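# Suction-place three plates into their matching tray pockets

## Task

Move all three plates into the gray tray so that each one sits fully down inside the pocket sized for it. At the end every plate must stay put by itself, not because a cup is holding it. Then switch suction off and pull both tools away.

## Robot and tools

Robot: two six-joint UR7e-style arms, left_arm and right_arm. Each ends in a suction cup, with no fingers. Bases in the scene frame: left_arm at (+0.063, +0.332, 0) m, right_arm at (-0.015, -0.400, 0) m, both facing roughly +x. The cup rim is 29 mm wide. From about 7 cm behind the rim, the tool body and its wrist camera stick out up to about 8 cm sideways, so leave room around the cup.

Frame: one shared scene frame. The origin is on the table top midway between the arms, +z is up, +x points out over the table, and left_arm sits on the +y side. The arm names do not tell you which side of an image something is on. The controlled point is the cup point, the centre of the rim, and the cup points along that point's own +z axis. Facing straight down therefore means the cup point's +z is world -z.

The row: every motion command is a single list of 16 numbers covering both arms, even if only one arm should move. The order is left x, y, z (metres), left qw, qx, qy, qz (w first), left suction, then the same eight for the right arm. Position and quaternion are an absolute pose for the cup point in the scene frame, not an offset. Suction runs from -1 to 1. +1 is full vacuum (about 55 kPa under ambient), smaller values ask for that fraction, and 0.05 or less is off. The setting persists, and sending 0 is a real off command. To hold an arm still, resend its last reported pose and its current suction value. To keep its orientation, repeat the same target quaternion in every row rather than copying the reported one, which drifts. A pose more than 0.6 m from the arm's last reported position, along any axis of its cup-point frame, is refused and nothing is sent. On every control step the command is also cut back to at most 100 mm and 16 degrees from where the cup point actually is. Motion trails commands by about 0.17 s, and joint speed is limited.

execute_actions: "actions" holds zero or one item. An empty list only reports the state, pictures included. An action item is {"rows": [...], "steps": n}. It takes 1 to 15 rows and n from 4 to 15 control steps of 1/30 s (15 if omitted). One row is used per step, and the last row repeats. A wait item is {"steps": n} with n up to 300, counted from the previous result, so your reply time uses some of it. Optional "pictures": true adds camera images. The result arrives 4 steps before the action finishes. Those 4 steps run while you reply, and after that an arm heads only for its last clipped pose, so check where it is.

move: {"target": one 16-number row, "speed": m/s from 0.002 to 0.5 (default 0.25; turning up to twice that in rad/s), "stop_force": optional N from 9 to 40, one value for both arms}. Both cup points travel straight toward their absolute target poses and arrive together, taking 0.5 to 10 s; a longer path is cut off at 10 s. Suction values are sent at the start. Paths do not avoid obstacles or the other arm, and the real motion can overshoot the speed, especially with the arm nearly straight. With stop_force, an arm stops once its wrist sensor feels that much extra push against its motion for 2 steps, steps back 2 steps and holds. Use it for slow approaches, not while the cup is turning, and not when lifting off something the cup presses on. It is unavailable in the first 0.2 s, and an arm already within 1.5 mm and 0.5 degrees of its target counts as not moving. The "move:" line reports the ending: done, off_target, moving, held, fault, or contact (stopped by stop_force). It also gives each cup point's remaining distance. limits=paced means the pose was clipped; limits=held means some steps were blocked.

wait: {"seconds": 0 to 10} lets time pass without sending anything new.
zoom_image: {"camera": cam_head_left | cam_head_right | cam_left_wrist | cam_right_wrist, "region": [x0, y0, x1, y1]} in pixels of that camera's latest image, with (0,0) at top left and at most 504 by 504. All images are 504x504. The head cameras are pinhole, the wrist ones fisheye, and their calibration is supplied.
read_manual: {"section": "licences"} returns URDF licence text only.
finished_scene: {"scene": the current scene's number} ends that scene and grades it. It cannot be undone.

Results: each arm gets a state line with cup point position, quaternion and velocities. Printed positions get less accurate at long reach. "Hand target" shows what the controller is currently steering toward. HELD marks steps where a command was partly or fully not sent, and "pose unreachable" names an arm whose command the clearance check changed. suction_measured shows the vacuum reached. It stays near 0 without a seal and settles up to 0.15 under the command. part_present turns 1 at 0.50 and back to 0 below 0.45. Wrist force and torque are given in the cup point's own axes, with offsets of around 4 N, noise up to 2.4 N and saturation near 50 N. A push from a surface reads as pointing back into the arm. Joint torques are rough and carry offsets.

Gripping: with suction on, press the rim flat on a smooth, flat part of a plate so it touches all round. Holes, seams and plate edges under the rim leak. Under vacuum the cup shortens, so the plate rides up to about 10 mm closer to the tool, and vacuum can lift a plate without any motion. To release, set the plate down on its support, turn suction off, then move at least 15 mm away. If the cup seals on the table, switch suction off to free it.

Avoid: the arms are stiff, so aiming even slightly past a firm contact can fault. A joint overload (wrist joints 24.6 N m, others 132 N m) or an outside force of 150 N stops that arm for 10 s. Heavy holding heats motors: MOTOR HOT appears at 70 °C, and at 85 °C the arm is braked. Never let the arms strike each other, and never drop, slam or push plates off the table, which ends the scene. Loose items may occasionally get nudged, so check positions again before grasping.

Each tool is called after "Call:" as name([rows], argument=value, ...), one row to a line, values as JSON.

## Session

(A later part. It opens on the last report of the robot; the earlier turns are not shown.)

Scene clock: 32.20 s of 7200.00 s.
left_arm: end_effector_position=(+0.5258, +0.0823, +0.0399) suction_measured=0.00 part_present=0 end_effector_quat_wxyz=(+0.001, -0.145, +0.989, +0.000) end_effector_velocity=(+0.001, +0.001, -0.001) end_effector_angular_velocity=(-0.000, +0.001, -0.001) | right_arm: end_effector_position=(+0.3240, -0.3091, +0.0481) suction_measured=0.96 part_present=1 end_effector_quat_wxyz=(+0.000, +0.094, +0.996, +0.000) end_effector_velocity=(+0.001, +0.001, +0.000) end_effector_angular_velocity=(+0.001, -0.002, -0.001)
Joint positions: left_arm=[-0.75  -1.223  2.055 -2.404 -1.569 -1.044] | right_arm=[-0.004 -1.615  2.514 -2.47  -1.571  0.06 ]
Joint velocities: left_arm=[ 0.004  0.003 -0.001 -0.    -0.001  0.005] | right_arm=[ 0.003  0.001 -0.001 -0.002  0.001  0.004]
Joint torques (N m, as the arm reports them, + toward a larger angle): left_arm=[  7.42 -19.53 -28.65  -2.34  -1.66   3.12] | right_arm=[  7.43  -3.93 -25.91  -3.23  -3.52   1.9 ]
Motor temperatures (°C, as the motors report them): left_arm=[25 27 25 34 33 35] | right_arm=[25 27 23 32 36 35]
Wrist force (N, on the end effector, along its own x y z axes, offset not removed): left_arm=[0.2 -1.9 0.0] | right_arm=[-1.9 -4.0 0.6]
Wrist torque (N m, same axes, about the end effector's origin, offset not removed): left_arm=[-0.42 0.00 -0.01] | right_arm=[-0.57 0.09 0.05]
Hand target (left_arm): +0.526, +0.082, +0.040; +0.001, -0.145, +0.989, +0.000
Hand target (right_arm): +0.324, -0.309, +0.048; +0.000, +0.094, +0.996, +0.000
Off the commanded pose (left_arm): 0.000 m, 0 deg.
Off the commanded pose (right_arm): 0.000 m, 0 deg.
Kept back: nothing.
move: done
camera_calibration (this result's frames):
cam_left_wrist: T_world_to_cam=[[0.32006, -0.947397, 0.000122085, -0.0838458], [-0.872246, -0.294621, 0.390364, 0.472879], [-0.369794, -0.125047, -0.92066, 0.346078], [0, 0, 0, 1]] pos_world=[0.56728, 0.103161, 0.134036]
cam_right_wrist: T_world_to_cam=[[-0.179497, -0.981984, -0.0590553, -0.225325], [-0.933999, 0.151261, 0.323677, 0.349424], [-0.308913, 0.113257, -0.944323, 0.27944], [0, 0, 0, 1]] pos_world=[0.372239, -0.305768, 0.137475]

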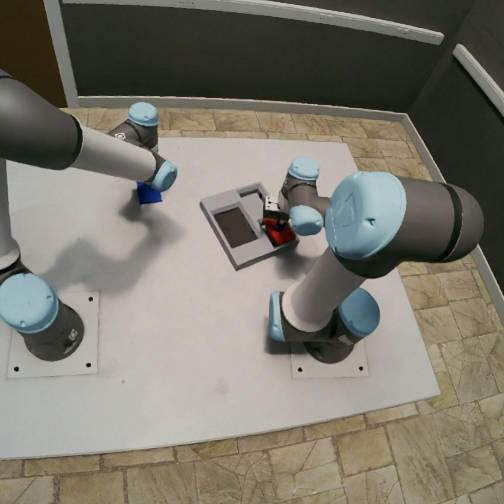

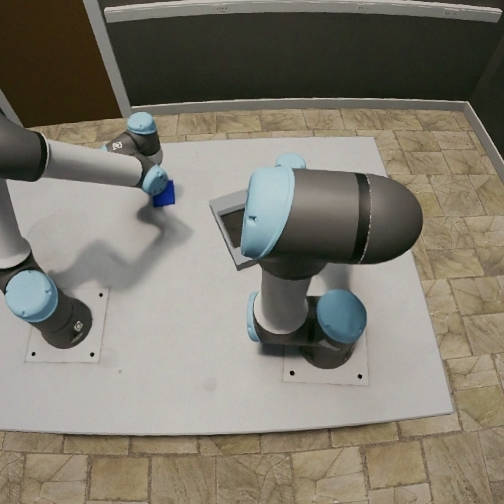

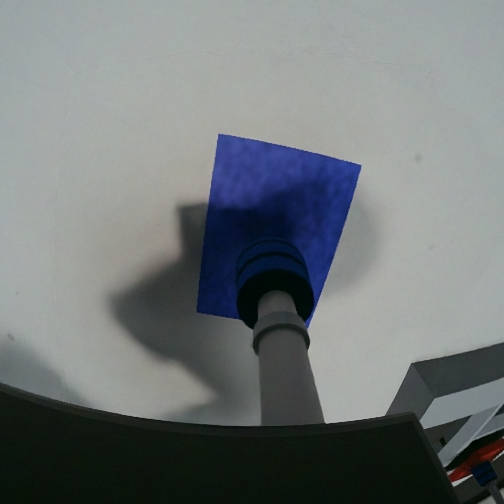

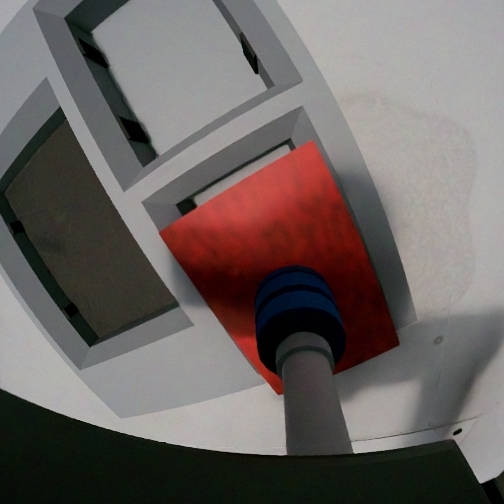

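Call:
move(target=[0.521, 0.077, 0.016, 0.0, -0.1452, 0.9894, 0.0, 1, 0.3285, -0.3055, 0.032, 0.0, 0.1019, 0.9948, 0.0, 1], speed=0.06)

Call:
move(target=[0.521, 0.077, -0.002, 0.0, -0.1452, 0.9894, 0.0, 1, 0.3285, -0.3055, 0.027, 0.0, 0.1019, 0.9948, 0.0, 1], speed=0.02, stop_force=10)

Scene clock: 34.77 s of 7200.00 s.
left_arm: end_effector_position=(+0.5210, +0.0770, +0.0161) suction_measured=0.00 part_present=0 end_effector_quat_wxyz=(-0.000, -0.145, +0.989, -0.000) end_effector_velocity=(-0.000, -0.000, -0.001) end_effector_angular_velocity=(-0.000, +0.001, +0.000) | right_arm: end_effector_position=(+0.3285, -0.3055, +0.0321) suction_measured=0.98 part_present=1 end_effector_quat_wxyz=(+0.000, +0.102, +0.995, +0.000) end_effector_velocity=(+0.000, +0.000, -0.001) end_effector_angular_velocity=(-0.000, +0.001, -0.001)
Joint positions: left_arm=[-0.763 -1.177  2.075 -2.469 -1.571 -1.057] | right_arm=[ 0.008 -1.55   2.519 -2.54  -1.571  0.088]
Joint velocities: left_arm=[-0.001  0.002  0.001 -0.003 -0.001 -0.001] | right_arm=[ 0.001  0.004  0.    -0.004 -0.     0.002]
Joint torques (N m, as the arm reports them, + toward a larger angle): left_arm=[ -8.01 -17.56  -4.2   -3.51  -1.87  -2.67] | right_arm=[ 9.15 -5.31 -8.84 -3.58 -3.42  1.73]
Motor temperatures (°C, as the motors report them): left_arm=[25 27 25 34 33 35] | right_arm=[25 27 23 32 36 35]
Wrist force (N, on the end effector, along its own x y z axes, offset not removed): left_arm=[-1.3 -1.7 -0.2] | right_arm=[0.5 0.7 0.2]
Wrist torque (N m, same axes, about the end effector's origin, offset not removed): left_arm=[-0.42 0.25 0.03] | right_arm=[0.09 0.04 -0.09]
Hand target (left_arm): +0.521, +0.077, +0.016; -0.000, -0.145, +0.989, -0.000
Hand target (right_arm): +0.328, -0.305, +0.032; +0.000, +0.102, +0.995, +0.000
Off the commanded pose (left_arm): 0.000 m, 0 deg.
Off the commanded pose (right_arm): 0.000 m, 0 deg.
Kept back: nothing.
move: done
camera_calibration (this result's frames):
cam_left_wrist: T_world_to_cam=[[0.319974, -0.947426, -0.0000404599, -0.0873335], [-0.871603, -0.294383, 0.391979, 0.476116], [-0.371383, -0.125388, -0.919974, 0.322522], [0, 0, 0, 1]] pos_world=[0.562708, 0.0978586, 0.110081]
cam_right_wrist: T_world_to_cam=[[-0.19487, -0.97906, -0.0588862, -0.216034], [-0.931317, 0.165865, 0.32425, 0.361772], [-0.307693, 0.118028, -0.944137, 0.266354], [0, 0, 0, 1]] pos_world=[0.376781, -0.302953, 0.121448]

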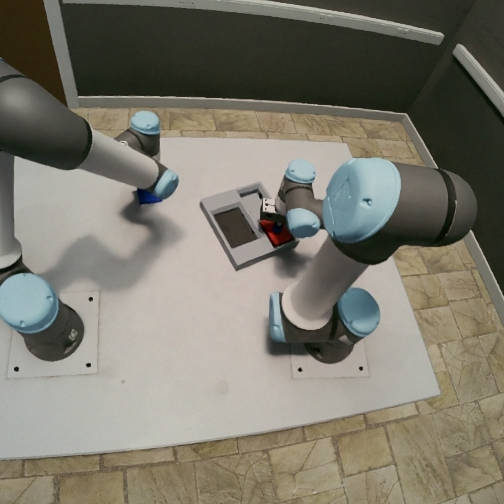

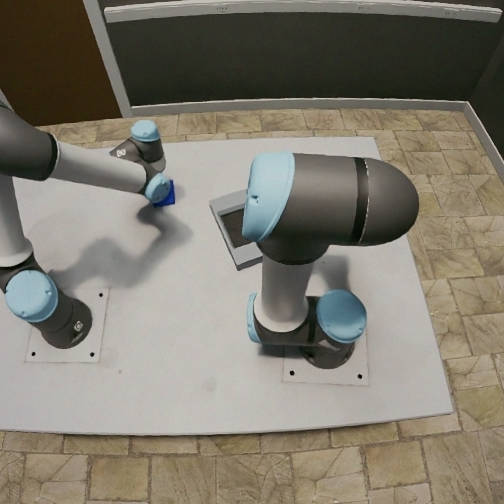

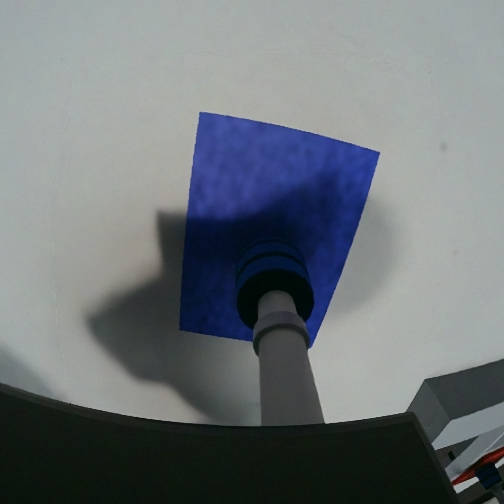

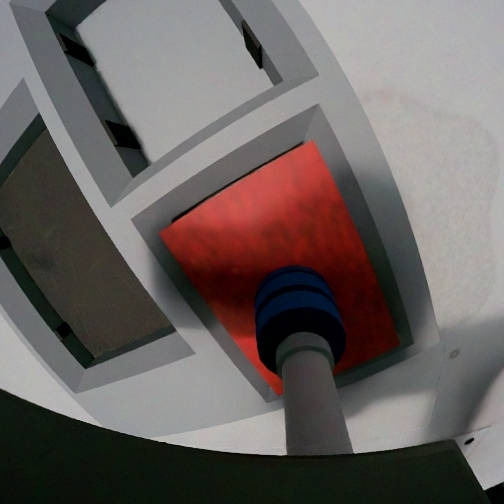

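Scene clock: 35.90 s of 7200.00 s.
left_arm: end_effector_position=(+0.5209, +0.0771, +0.0009) suction_measured=0.91 part_present=1 end_effector_quat_wxyz=(-0.000, -0.145, +0.989, +0.000) end_effector_velocity=(-0.002, +0.001, +0.004) end_effector_angular_velocity=(+0.007, +0.007, -0.001) | right_arm: end_effector_position=(+0.3285, -0.3055, +0.0271) suction_measured=1.00 part_present=1 end_effector_quat_wxyz=(-0.000, +0.102, +0.995, +0.000) end_effector_velocity=(+0.000, -0.000, -0.001) end_effector_angular_velocity=(-0.001, +0.000, -0.001)
Joint positions: left_arm=[-0.763 -1.145  2.083 -2.509 -1.571 -1.057] | right_arm=[ 0.008 -1.533  2.524 -2.561 -1.571  0.088]
Joint velocities: left_arm=[-0.    -0.01  -0.002  0.022 -0.     0.001] | right_arm=[ 0.     0.003  0.001 -0.003 -0.001  0.002]
Joint torques (N m, as the arm reports them, + toward a larger angle): left_arm=[ -8.25 -30.09 -13.95   2.28  -0.57  -2.64] | right_arm=[ 8.22 -5.83 -7.1  -3.3  -3.12  1.8 ]
Motor temperatures (°C, as the motors report them): left_arm=[25 27 25 34 33 35] | right_arm=[25 27 23 32 36 35]
Wrist force (N, on the end effector, along its own x y z axes, offset not removed): left_arm=[-3.2 -5.5 -25.7] | right_arm=[-4.5 -4.0 -2.4]
Wrist torque (N m, same axes, about the end effector's origin, offset not removed): left_arm=[-0.38 0.14 0.05] | right_arm=[-0.39 0.37 -0.10]
Hand target (left_arm): +0.521, +0.077, +0.002; -0.000, -0.145, +0.989, +0.000
Hand target (right_arm): +0.328, -0.305, +0.027; -0.000, +0.102, +0.995, +0.000
Off the commanded pose (left_arm): 0.003 m, 0 deg.
Off the commanded pose (right_arm): 0.000 m, 0 deg.
Kept back: nothing.
move: contact (left_arm)
camera_calibration (this result's frames):
cam_left_wrist: T_world_to_cam=[[0.319967, -0.947429, -0.000323393, -0.0872102], [-0.871514, -0.294463, 0.392116, 0.48192], [-0.371597, -0.125182, -0.919916, 0.308666], [0, 0, 0, 1]] pos_world=[0.562604, 0.0979217, 0.09495]
cam_right_wrist: T_world_to_cam=[[-0.19493, -0.97905, -0.0588527, -0.216297], [-0.931304, 0.165932, 0.324253, 0.363438], [-0.307695, 0.118016, -0.944138, 0.261629], [0, 0, 0, 1]] pos_world=[0.376811, -0.302948, 0.116438]

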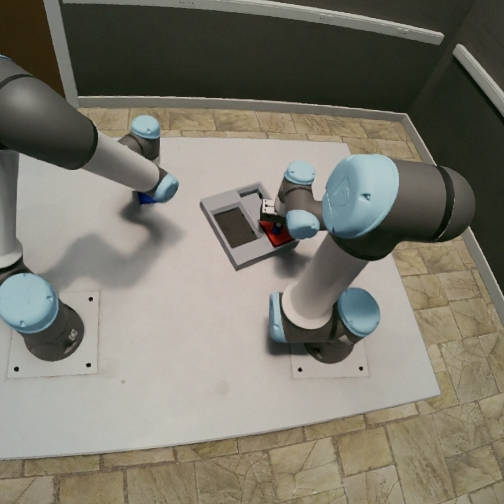

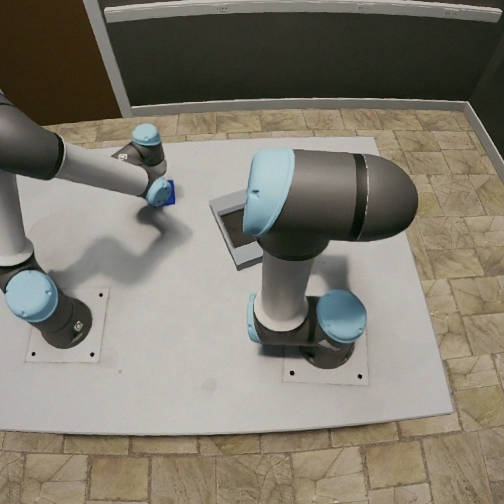

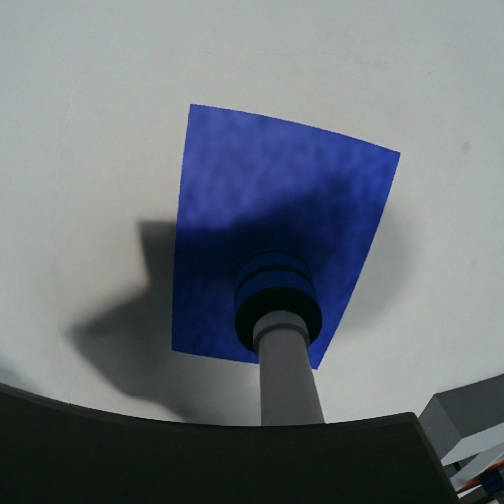

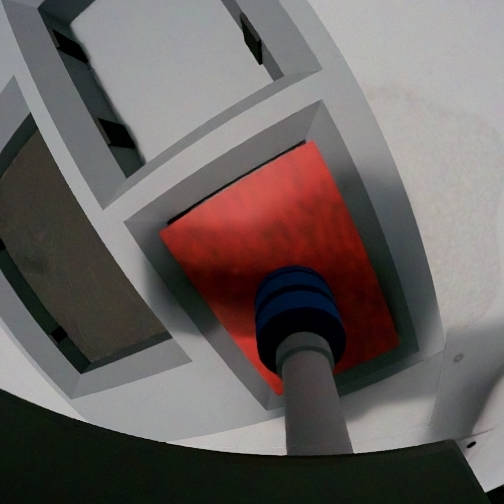

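Call:
zoom_image(camera="cam_right_wrist", region=[110, 80, 450, 420])

Region (110, 80, 450, 420) of cam_right_wrist's 504x504 image, scaled by 1.482, with more detail than that image has.

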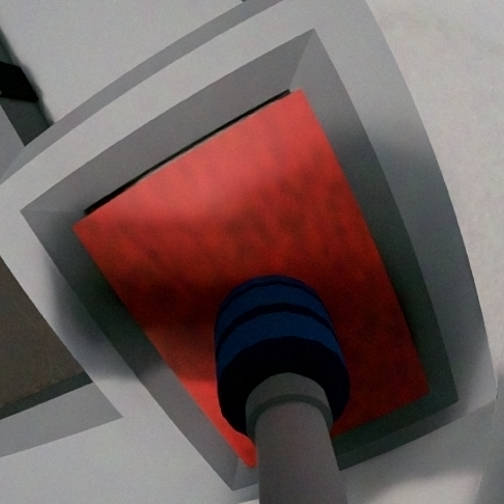

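Call:
move(target=[0.50, 0.0, 0.08, 0.0, -0.2487, 0.9686, 0.0, 1, 0.3283, -0.3046, 0.019, 0.0, 0.1045, 0.9945, 0.0, 1], speed=0.12)

Call:
move(target=[0.50, 0.0, 0.08, 0.0, -0.2487, 0.9686, 0.0, 1, 0.3283, -0.3046, 0.0, 0.0, 0.1045, 0.9945, 0.0, 1], speed=0.01, stop_force=28)

Scene clock: 37.87 s of 7200.00 s.
left_arm: end_effector_position=(+0.4999, +0.0001, +0.0800) suction_measured=0.96 part_present=1 end_effector_quat_wxyz=(-0.000, -0.249, +0.969, -0.000) end_effector_velocity=(+0.000, -0.001, +0.001) end_effector_angular_velocity=(+0.002, -0.001, +0.003) | right_arm: end_effector_position=(+0.3283, -0.3046, +0.0190) suction_measured=0.99 part_present=1 end_effector_quat_wxyz=(+0.000, +0.105, +0.995, +0.000) end_effector_velocity=(+0.000, +0.000, +0.000) end_effector_angular_velocity=(+0.000, -0.002, +0.000)
Joint positions: left_arm=[-0.893 -1.251  1.954 -2.275 -1.571 -1.398] | right_arm=[ 0.011 -1.505  2.531 -2.597 -1.571  0.096]
Joint velocities: left_arm=[-0.001 -0.001 -0.003  0.004  0.002 -0.005] | right_arm=[ 0.    -0.001 -0.    -0.     0.001 -0.   ]
Joint torques (N m, as the arm reports them, + toward a larger angle): left_arm=[ -9.77 -42.34 -29.42  -0.31   2.23  -2.73] | right_arm=[ 8.08 -5.96 -5.67 -3.18 -2.95  1.68]
Motor temperatures (°C, as the motors report them): left_arm=[25 27 25 34 33 35] | right_arm=[25 27 23 32 36 35]
Wrist force (N, on the end effector, along its own x y z axes, offset not removed): left_arm=[-1.5 -0.9 -1.1] | right_arm=[-2.3 -4.3 -4.8]
Wrist torque (N m, same axes, about the end effector's origin, offset not removed): left_arm=[-0.26 0.26 0.00] | right_arm=[-0.63 0.29 -0.02]
Hand target (left_arm): +0.500, +0.000, +0.080; -0.000, -0.249, +0.969, -0.000
Hand target (right_arm): +0.328, -0.305, +0.019; +0.000, +0.105, +0.995, +0.000
Off the commanded pose (left_arm): 0.000 m, 0 deg.
Off the commanded pose (right_arm): 0.000 m, 0 deg.
Kept back: nothing.
move: done
camera_calibration (this result's frames):
cam_left_wrist: T_world_to_cam=[[0.511297, -0.859404, -0.000035517, -0.249076], [-0.790489, -0.470313, 0.392342, 0.369442], [-0.337197, -0.200575, -0.91982, 0.346742], [0, 0, 0, 1]] pos_world=[0.536312, 0.0292449, 0.173984]
cam_right_wrist: T_world_to_cam=[[-0.200046, -0.978018, -0.0588506, -0.213936], [-0.930426, 0.1708, 0.324244, 0.366907], [-0.307064, 0.11962, -0.944141, 0.254146], [0, 0, 0, 1]] pos_world=[0.376622, -0.302301, 0.108392]

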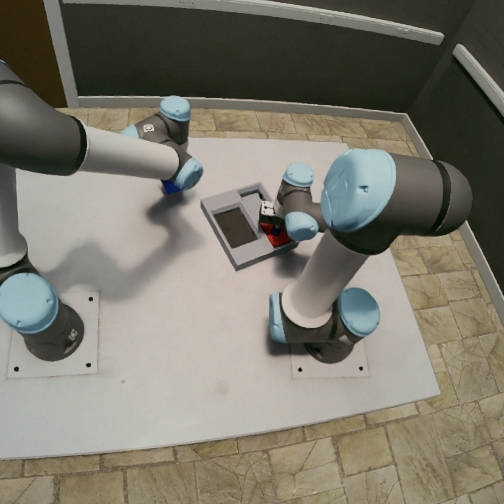

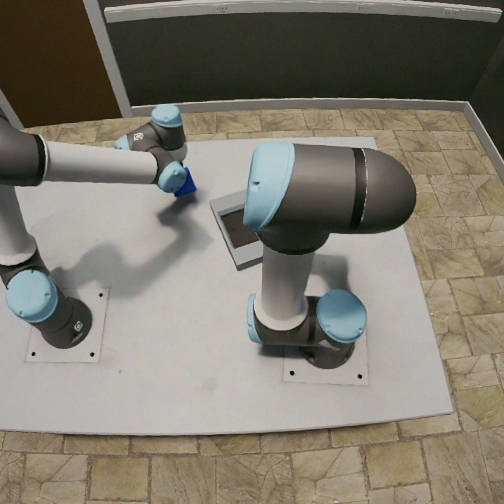

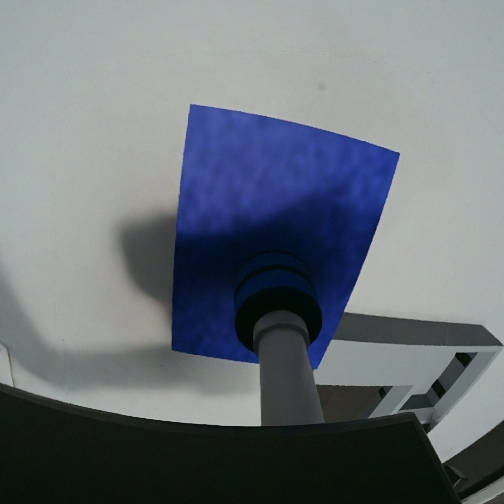

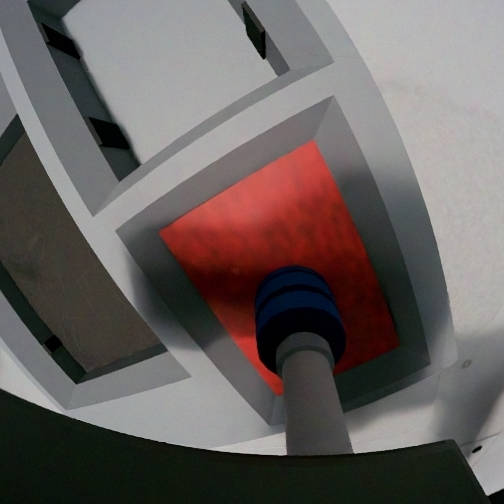

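Scene clock: 39.90 s of 7200.00 s.
left_arm: end_effector_position=(+0.5000, -0.0000, +0.0800) suction_measured=0.96 part_present=1 end_effector_quat_wxyz=(+0.000, -0.249, +0.969, -0.000) end_effector_velocity=(+0.000, -0.000, +0.001) end_effector_angular_velocity=(-0.001, -0.001, +0.001) | right_arm: end_effector_position=(+0.3283, -0.3046, +0.0026) suction_measured=0.96 part_present=1 end_effector_quat_wxyz=(+0.000, +0.105, +0.995, -0.000) end_effector_velocity=(-0.001, +0.000, +0.001) end_effector_angular_velocity=(+0.002, +0.008, -0.001)
Joint positions: left_arm=[-0.893 -1.25   1.954 -2.274 -1.571 -1.398] | right_arm=[ 0.011 -1.445  2.545 -2.671 -1.571  0.096]
Joint velocities: left_arm=[ 0.    -0.001 -0.    -0.    -0.    -0.001] | right_arm=[ 0.    -0.005 -0.003  0.016  0.001  0.001]
Joint torques (N m, as the arm reports them, + toward a larger angle): left_arm=[ -7.96 -19.14 -30.38  -2.37   2.14  -2.88] | right_arm=[  5.6  -10.73  -8.2    3.52  -2.49   1.19]
Motor temperatures (°C, as the motors report them): left_arm=[25 27 25 34 33 35] | right_arm=[25 27 23 32 36 35]
Wrist force (N, on the end effector, along its own x y z axes, offset not removed): left_arm=[-1.8 -0.9 -0.2] | right_arm=[3.4 -2.5 -50.0]
Wrist torque (N m, same axes, about the end effector's origin, offset not removed): left_arm=[-0.24 0.30 0.01] | right_arm=[-0.24 0.54 0.03]
Hand target (left_arm): +0.500, +0.000, +0.080; -0.000, -0.249, +0.969, +0.000
Hand target (right_arm): +0.328, -0.305, +0.003; +0.000, +0.105, +0.995, -0.000
Off the commanded pose (left_arm): 0.000 m, 0 deg.
Off the commanded pose (right_arm): 0.003 m, 0 deg.
Kept back: nothing.
move: contact (right_arm)
camera_calibration (this result's frames):
cam_left_wrist: T_world_to_cam=[[0.511499, -0.859284, -0.000008568, -0.249315], [-0.79053, -0.470576, 0.391945, 0.369524], [-0.336796, -0.200473, -0.919989, 0.346586], [0, 0, 0, 1]] pos_world=[0.536373, 0.0291375, 0.17402]
cam_right_wrist: T_world_to_cam=[[-0.200043, -0.978018, -0.0588522, -0.214906], [-0.930433, 0.1708, 0.324226, 0.3722], [-0.307047, 0.119617, -0.944147, 0.238606], [0, 0, 0, 1]] pos_world=[0.376579, -0.302295, 0.0919543]

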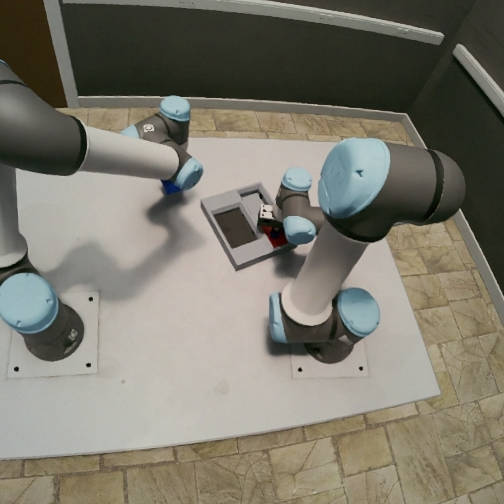

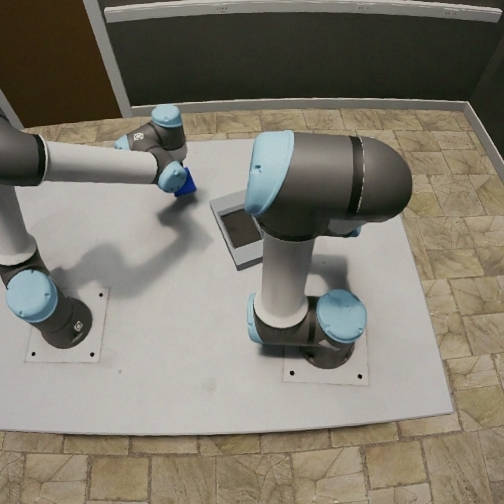

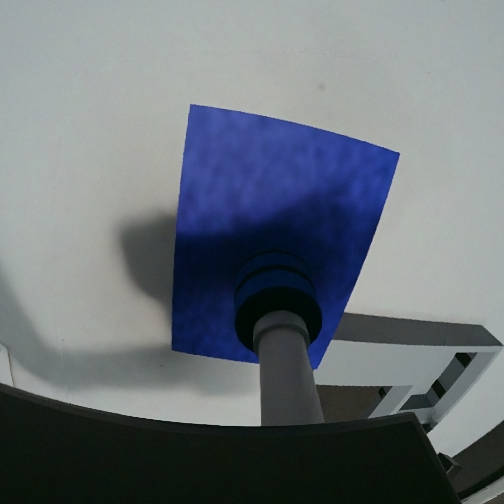

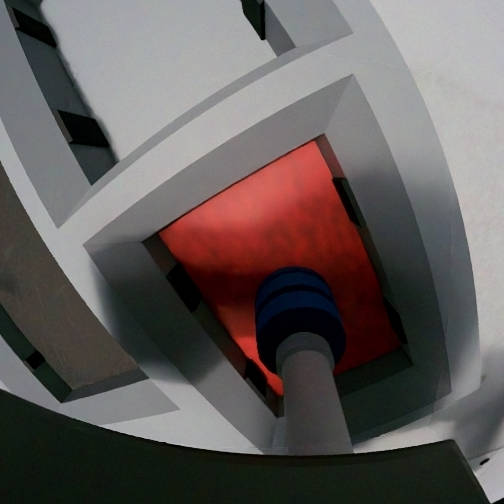

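Call:
move(target=[0.50, 0.0, 0.08, 0.0, -0.2487, 0.9686, 0.0, 1, 0.3283, -0.3046, 0.007, 0.0, 0.1045, 0.9945, 0.0, 0], speed=0.01)

Call:
move(target=[0.50, -0.03, 0.08, 0.0, -0.2487, 0.9686, 0.0, 1, 0.3283, -0.3046, 0.07, 0.0, 0.1045, 0.9945, 0.0, 0], speed=0.15)

Call:
move(target=[0.448, -0.272, 0.048, 0.0, -0.2487, 0.9686, 0.0, 1, 0.25, -0.60, 0.20, 0.0, 0.1045, 0.9945, 0.0, 0], speed=0.35)

Scene clock: 40.83 s of 7200.00 s.
left_arm: end_effector_position=(+0.5000, -0.0000, +0.0800) suction_measured=0.96 part_present=1 end_effector_quat_wxyz=(+0.000, -0.249, +0.969, -0.000) end_effector_velocity=(+0.000, +0.000, -0.000) end_effector_angular_velocity=(+0.001, -0.000, +0.001) | right_arm: end_effector_position=(+0.3283, -0.3046, +0.0069) suction_measured=0.00 part_present=0 end_effector_quat_wxyz=(-0.000, +0.105, +0.995, +0.000) end_effector_velocity=(+0.000, +0.000, +0.001) end_effector_angular_velocity=(+0.001, -0.001, +0.000)
Joint positions: left_arm=[-0.893 -1.25   1.954 -2.274 -1.571 -1.398] | right_arm=[ 0.011 -1.461  2.542 -2.651 -1.571  0.096]
Joint velocities: left_arm=[ 0.001  0.     0.     0.     0.001 -0.001] | right_arm=[ 0.    -0.005 -0.001  0.005  0.001 -0.   ]
Joint torques (N m, as the arm reports them, + toward a larger angle): left_arm=[ -7.46 -18.78 -30.74  -1.3    2.03  -2.86] | right_arm=[  8.04 -26.66 -19.82   0.14  -2.59   1.08]
Motor temperatures (°C, as the motors report them): left_arm=[25 27 25 34 33 35] | right_arm=[25 27 23 32 36 35]
Wrist force (N, on the end effector, along its own x y z axes, offset not removed): left_arm=[-1.2 0.9 0.3] | right_arm=[-3.2 -1.3 -4.5]
Wrist torque (N m, same axes, about the end effector's origin, offset not removed): left_arm=[-0.03 0.18 0.01] | right_arm=[-0.31 0.58 0.07]
Hand target (left_arm): +0.500, -0.000, +0.080; -0.000, -0.249, +0.969, -0.000
Hand target (right_arm): +0.328, -0.305, +0.007; +0.000, +0.105, +0.995, -0.000
Off the commanded pose (left_arm): 0.000 m, 0 deg.
Off the commanded pose (right_arm): 0.000 m, 0 deg.
Kept back: nothing.
move: done
camera_calibration (this result's frames):
cam_left_wrist: T_world_to_cam=[[0.511501, -0.859283, -0.0000193204, -0.249317], [-0.790528, -0.470583, 0.39194, 0.369526], [-0.336797, -0.200463, -0.919991, 0.346581], [0, 0, 0, 1]] pos_world=[0.536373, 0.0291355, 0.174014]
cam_right_wrist: T_world_to_cam=[[-0.200046, -0.978018, -0.0588477, -0.214647], [-0.930415, 0.170798, 0.324277, 0.370828], [-0.307097, 0.119623, -0.94413, 0.242714], [0, 0, 0, 1]] pos_world=[0.376622, -0.3023, 0.0962709]

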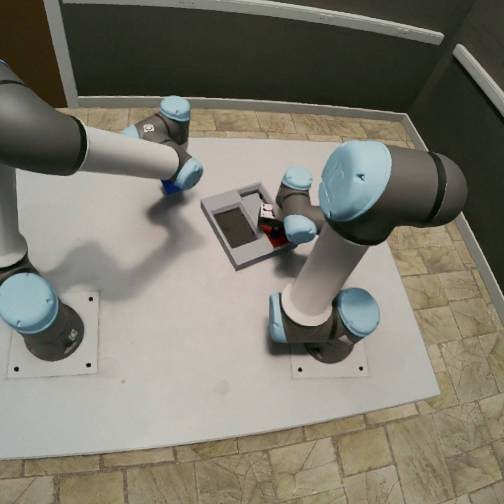

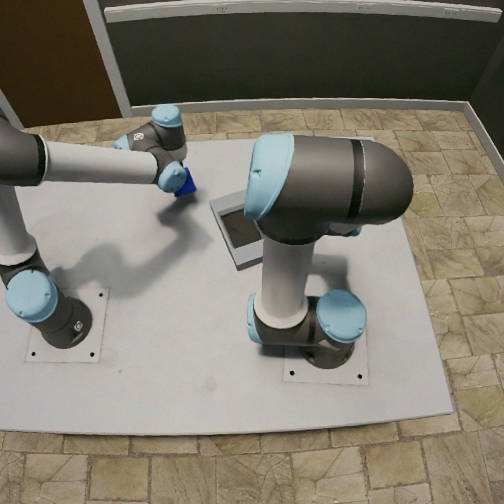

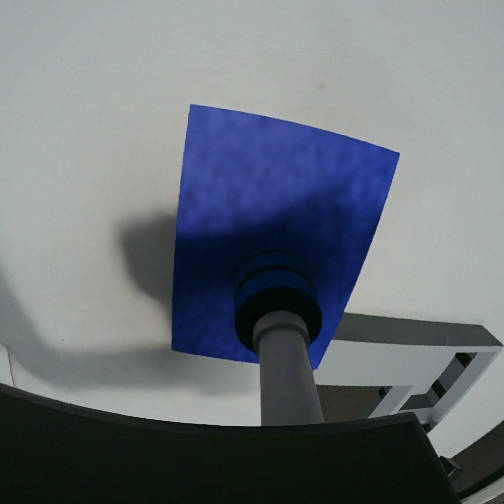

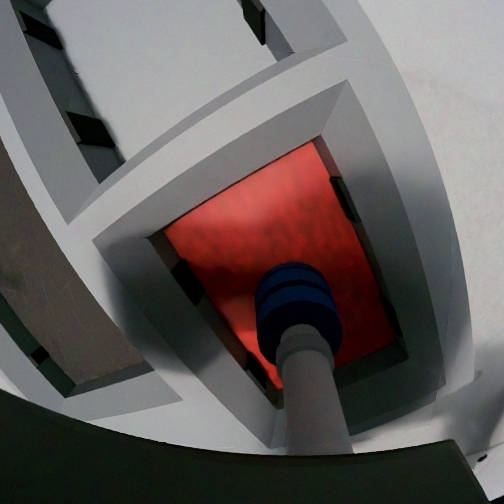

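Scene clock: 41.73 s of 7200.00 s.
left_arm: end_effector_position=(+0.5000, -0.0300, +0.0800) suction_measured=0.96 part_present=1 end_effector_quat_wxyz=(-0.000, -0.249, +0.969, -0.000) end_effector_velocity=(-0.000, -0.001, -0.000) end_effector_angular_velocity=(+0.001, +0.001, -0.001) | right_arm: end_effector_position=(+0.3283, -0.3046, +0.0698) suction_measured=0.00 part_present=0 end_effector_quat_wxyz=(+0.000, +0.104, +0.995, -0.000) end_effector_velocity=(-0.000, -0.000, +0.002) end_effector_angular_velocity=(+0.000, +0.001, +0.001)
Joint positions: left_arm=[-0.927 -1.213  1.9   -2.257 -1.571 -1.432] | right_arm=[ 0.011 -1.664  2.473 -2.38  -1.571  0.096]
Joint velocities: left_arm=[-0.001  0.001 -0.001  0.001 -0.     0.   ] | right_arm=[-0.001 -0.005 -0.002  0.008  0.    -0.002]
Joint torques (N m, as the arm reports them, + toward a larger angle): left_arm=[ -8.27 -21.34 -28.23  -0.63  -1.88  -3.14] | right_arm=[-10.15 -23.91 -26.69  -0.45   0.06  -1.9 ]
Motor temperatures (°C, as the motors report them): left_arm=[25 27 25 34 33 35] | right_arm=[25 27 23 32 36 35]
Wrist force (N, on the end effector, along its own x y z axes, offset not removed): left_arm=[-2.2 -2.2 2.3] | right_arm=[-1.2 -1.5 -2.2]
Wrist torque (N m, same axes, about the end effector's origin, offset not removed): left_arm=[-0.45 0.24 -0.11] | right_arm=[-0.32 -0.06 -0.05]
Hand target (left_arm): +0.500, -0.030, +0.080; -0.000, -0.249, +0.969, -0.000
Hand target (right_arm): +0.328, -0.305, +0.070; +0.000, +0.105, +0.995, -0.000
Off the commanded pose (left_arm): 0.000 m, 0 deg.
Off the commanded pose (right_arm): 0.000 m, 0 deg.
Kept back: nothing.
move: done
camera_calibration (this result's frames):
cam_left_wrist: T_world_to_cam=[[0.511506, -0.85928, -0.000059372, -0.275054], [-0.790485, -0.470582, 0.392029, 0.355387], [-0.33689, -0.200478, -0.919953, 0.340631], [0, 0, 0, 1]] pos_world=[0.536375, -0.000820213, 0.174026]
cam_right_wrist: T_world_to_cam=[[-0.199983, -0.978041, -0.0586767, -0.210982], [-0.930455, 0.170805, 0.32416, 0.350485], [-0.30702, 0.119423, -0.944181, 0.302072], [0, 0, 0, 1]] pos_world=[0.37666, -0.302288, 0.159218]

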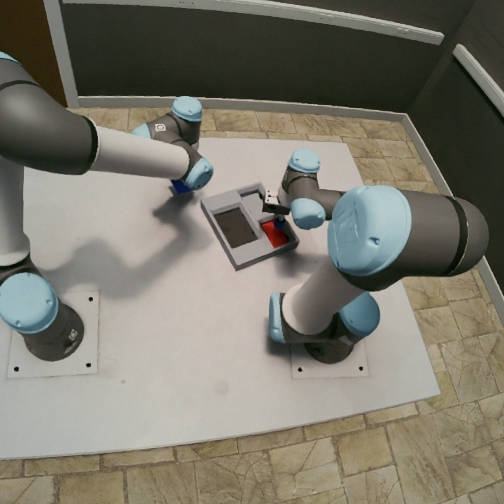

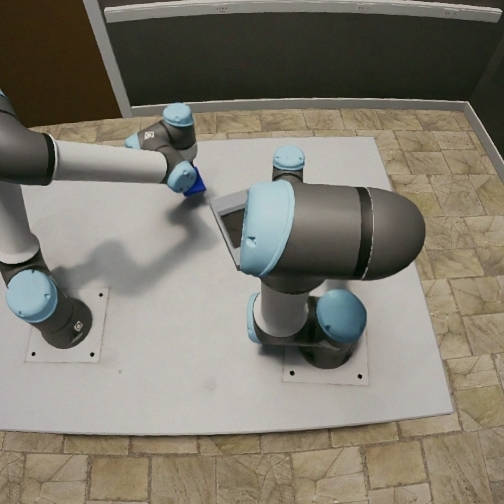

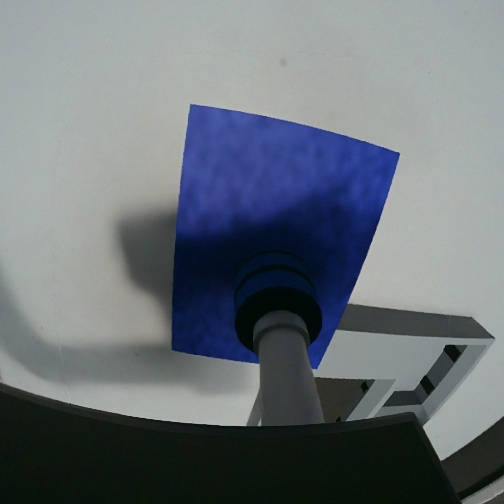

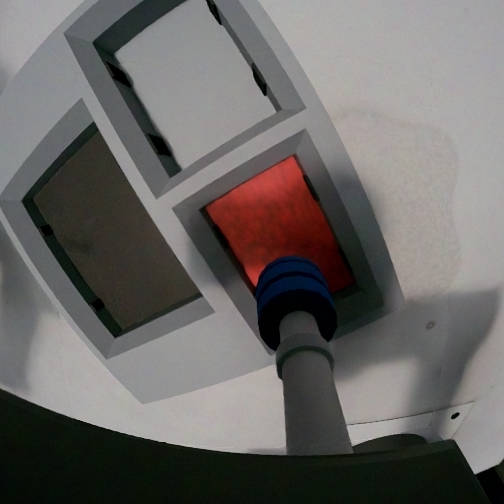

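Scene clock: 43.30 s of 7200.00 s.
left_arm: end_effector_position=(+0.4480, -0.2720, +0.0482) suction_measured=0.96 part_present=1 end_effector_quat_wxyz=(-0.000, -0.249, +0.969, -0.000) end_effector_velocity=(-0.000, -0.001, -0.000) end_effector_angular_velocity=(-0.000, +0.001, +0.000) | right_arm: end_effector_position=(+0.2499, -0.5999, +0.2000) suction_measured=0.00 part_present=0 end_effector_quat_wxyz=(-0.001, +0.105, +0.995, -0.000) end_effector_velocity=(+0.000, -0.001, +0.000) end_effector_angular_velocity=(+0.002, -0.001, +0.001)
Joint positions: left_arm=[-1.188 -0.875  1.436 -2.131 -1.572 -1.693] | right_arm=[-0.934 -1.977  2.29  -1.883 -1.572 -0.849]
Joint velocities: left_arm=[-0.     0.002 -0.003  0.001 -0.001 -0.   ] | right_arm=[-0.003  0.002 -0.002  0.001  0.002 -0.004]
Joint torques (N m, as the arm reports them, + toward a larger angle): left_arm=[ -8.43 -35.58 -32.13  -0.48   1.2   -3.04] | right_arm=[ -9.05   4.25 -31.33   0.04   2.52  -1.77]
Motor temperatures (°C, as the motors report them): left_arm=[25 27 25 34 33 35] | right_arm=[25 27 23 32 36 35]
Wrist force (N, on the end effector, along its own x y z axes, offset not removed): left_arm=[0.7 -2.5 -2.1] | right_arm=[0.8 -5.0 -2.5]
Wrist torque (N m, same axes, about the end effector's origin, offset not removed): left_arm=[-0.46 0.01 -0.09] | right_arm=[-0.67 -0.17 0.02]
Hand target (left_arm): +0.448, -0.272, +0.048; -0.000, -0.249, +0.969, +0.000
Hand target (right_arm): +0.250, -0.600, +0.200; -0.001, +0.105, +0.995, +0.000
Off the commanded pose (left_arm): 0.000 m, 0 deg.
Off the commanded pose (right_arm): 0.000 m, 0 deg.
Kept back: nothing.
move: done
camera_calibration (this result's frames):
cam_left_wrist: T_world_to_cam=[[0.511521, -0.859271, -0.000221419, -0.456447], [-0.790236, -0.470527, 0.392595, 0.212755], [-0.33745, -0.200646, -0.919711, 0.245471], [0, 0, 0, 1]] pos_world=[0.484443, -0.242852, 0.142134]
cam_right_wrist: T_world_to_cam=[[-0.200159, -0.978003, -0.0587085, -0.507796], [-0.930012, 0.170802, 0.325429, 0.285361], [-0.308243, 0.119737, -0.943742, 0.436508], [0, 0, 0, 1]] pos_world=[0.2983, -0.597632, 0.289275]

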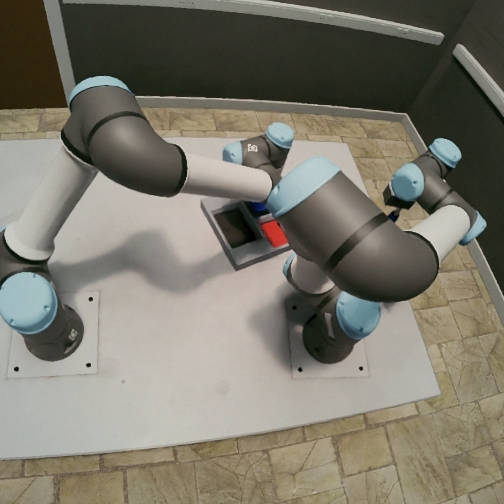

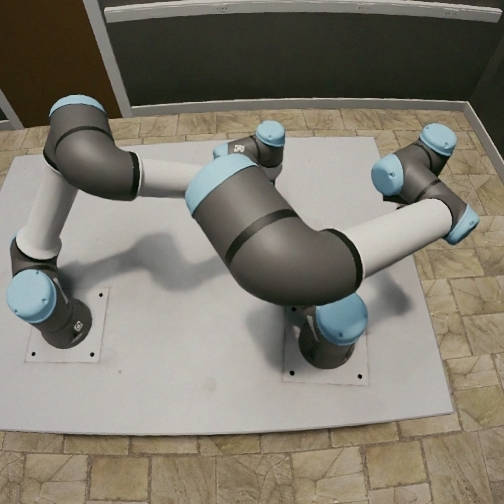

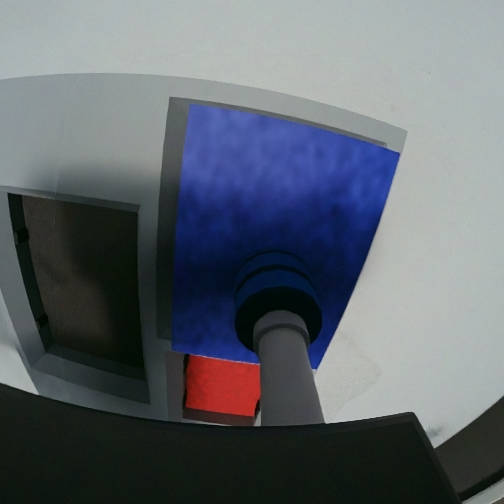

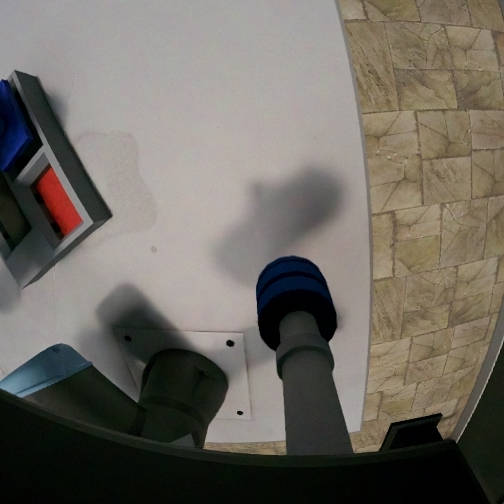

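Call:
zoom_image(camera="cam_left_wrist", region=[130, 70, 430, 370])

Region (130, 70, 430, 370) of cam_left_wrist's 504x504 image, scaled by 1.680, with more detail than that image has.

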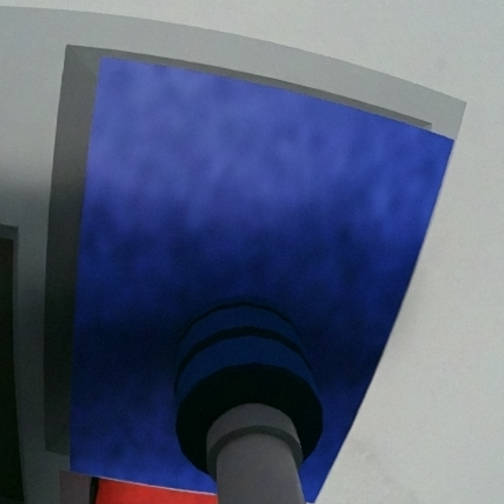

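Call:
move(target=[0.4398, -0.2705, 0.029, 0.0, -0.2487, 0.9686, 0.0, 1, 0.25, -0.60, 0.20, 0.0, 0.1045, 0.9945, 0.0, 0], speed=0.04)

Call:
zoom_image(camera="cam_left_wrist", region=[110, 40, 450, 400])

Scene clock: 45.30 s of 7200.00 s.
left_arm: end_effector_position=(+0.4399, -0.2705, +0.0291) suction_measured=0.96 part_present=1 end_effector_quat_wxyz=(-0.000, -0.249, +0.969, -0.000) end_effector_velocity=(-0.001, +0.000, -0.001) end_effector_angular_velocity=(-0.000, +0.000, +0.001) | right_arm: end_effector_position=(+0.2500, -0.6000, +0.2000) suction_measured=0.00 part_present=0 end_effector_quat_wxyz=(-0.000, +0.105, +0.995, +0.000) end_effector_velocity=(+0.000, +0.000, +0.000) end_effector_angular_velocity=(-0.001, -0.001, -0.000)
Joint positions: left_arm=[-1.198 -0.862  1.47  -2.178 -1.571 -1.703] | right_arm=[-0.935 -1.977  2.29  -1.884 -1.571 -0.849]
Joint velocities: left_arm=[-0.001  0.001  0.002 -0.004 -0.    -0.001] | right_arm=[-0.    -0.001  0.    -0.     0.    -0.   ]
Joint torques (N m, as the arm reports them, + toward a larger angle): left_arm=[-10.67 -32.17  -6.21  -3.78   1.34  -2.98] | right_arm=[ -9.11 -14.65 -14.61  -3.5    2.49  -1.7 ]
Motor temperatures (°C, as the motors report them): left_arm=[25 27 25 34 33 35] | right_arm=[25 27 23 32 36 35]
Wrist force (N, on the end effector, along its own x y z axes, offset not removed): left_arm=[-4.9 -2.6 -2.7] | right_arm=[-0.9 -1.5 -2.9]
Wrist torque (N m, same axes, about the end effector's origin, offset not removed): left_arm=[-0.47 0.35 0.00] | right_arm=[-0.13 -0.03 -0.16]
Hand target (left_arm): +0.440, -0.271, +0.029; -0.000, -0.249, +0.969, +0.000
Hand target (right_arm): +0.250, -0.600, +0.200; -0.000, +0.105, +0.995, +0.000
Off the commanded pose (left_arm): 0.000 m, 0 deg.
Off the commanded pose (right_arm): 0.000 m, 0 deg.
Kept back: nothing.
move: done
camera_calibration (this result's frames):
cam_left_wrist: T_world_to_cam=[[0.511524, -0.859269, -0.0000219901, -0.451026], [-0.790507, -0.4706, 0.391962, 0.214609], [-0.336811, -0.20048, -0.919982, 0.225274], [0, 0, 0, 1]] pos_world=[0.476236, -0.241395, 0.12312]
cam_right_wrist: T_world_to_cam=[[-0.200051, -0.978015, -0.0588769, -0.507846], [-0.930416, 0.170793, 0.324278, 0.285817], [-0.307093, 0.119652, -0.944128, 0.43633], [0, 0, 0, 1]] pos_world=[0.298327, -0.597704, 0.289367]

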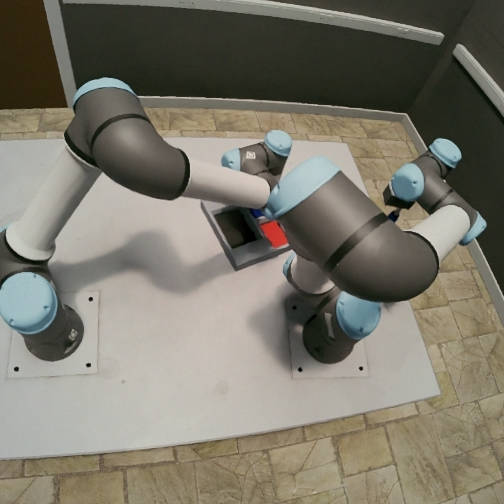

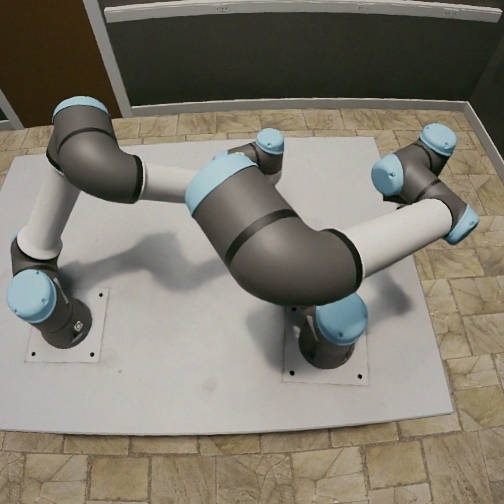

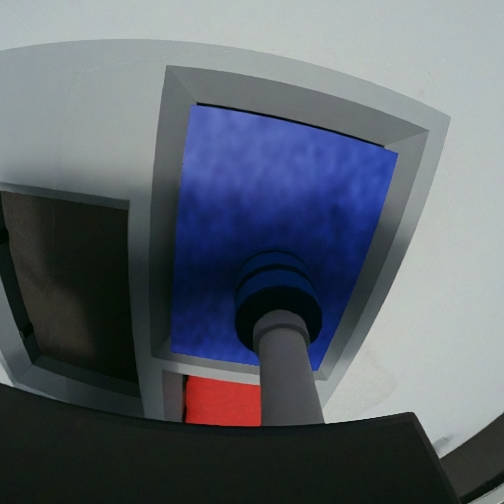

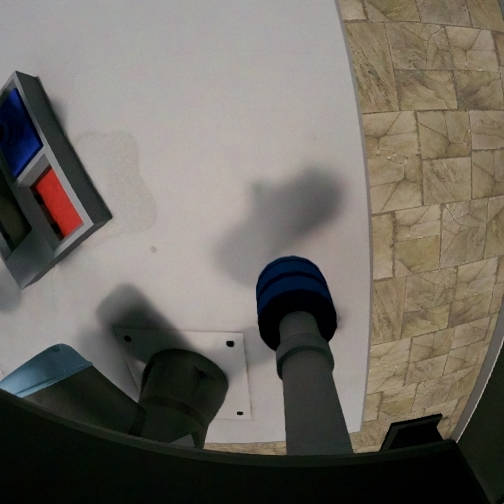

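Region (110, 40, 450, 400) of cam_left_wrist's 504x504 image, scaled by 1.400, with more detail than that image has.

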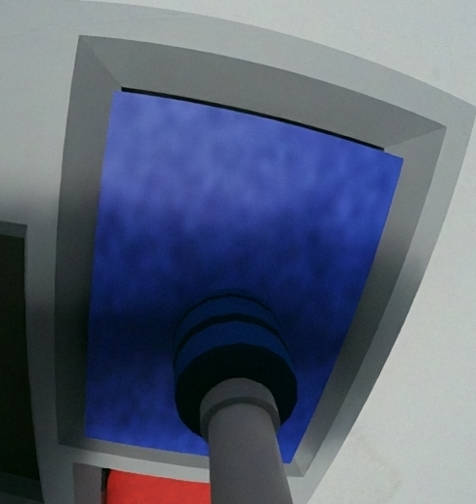

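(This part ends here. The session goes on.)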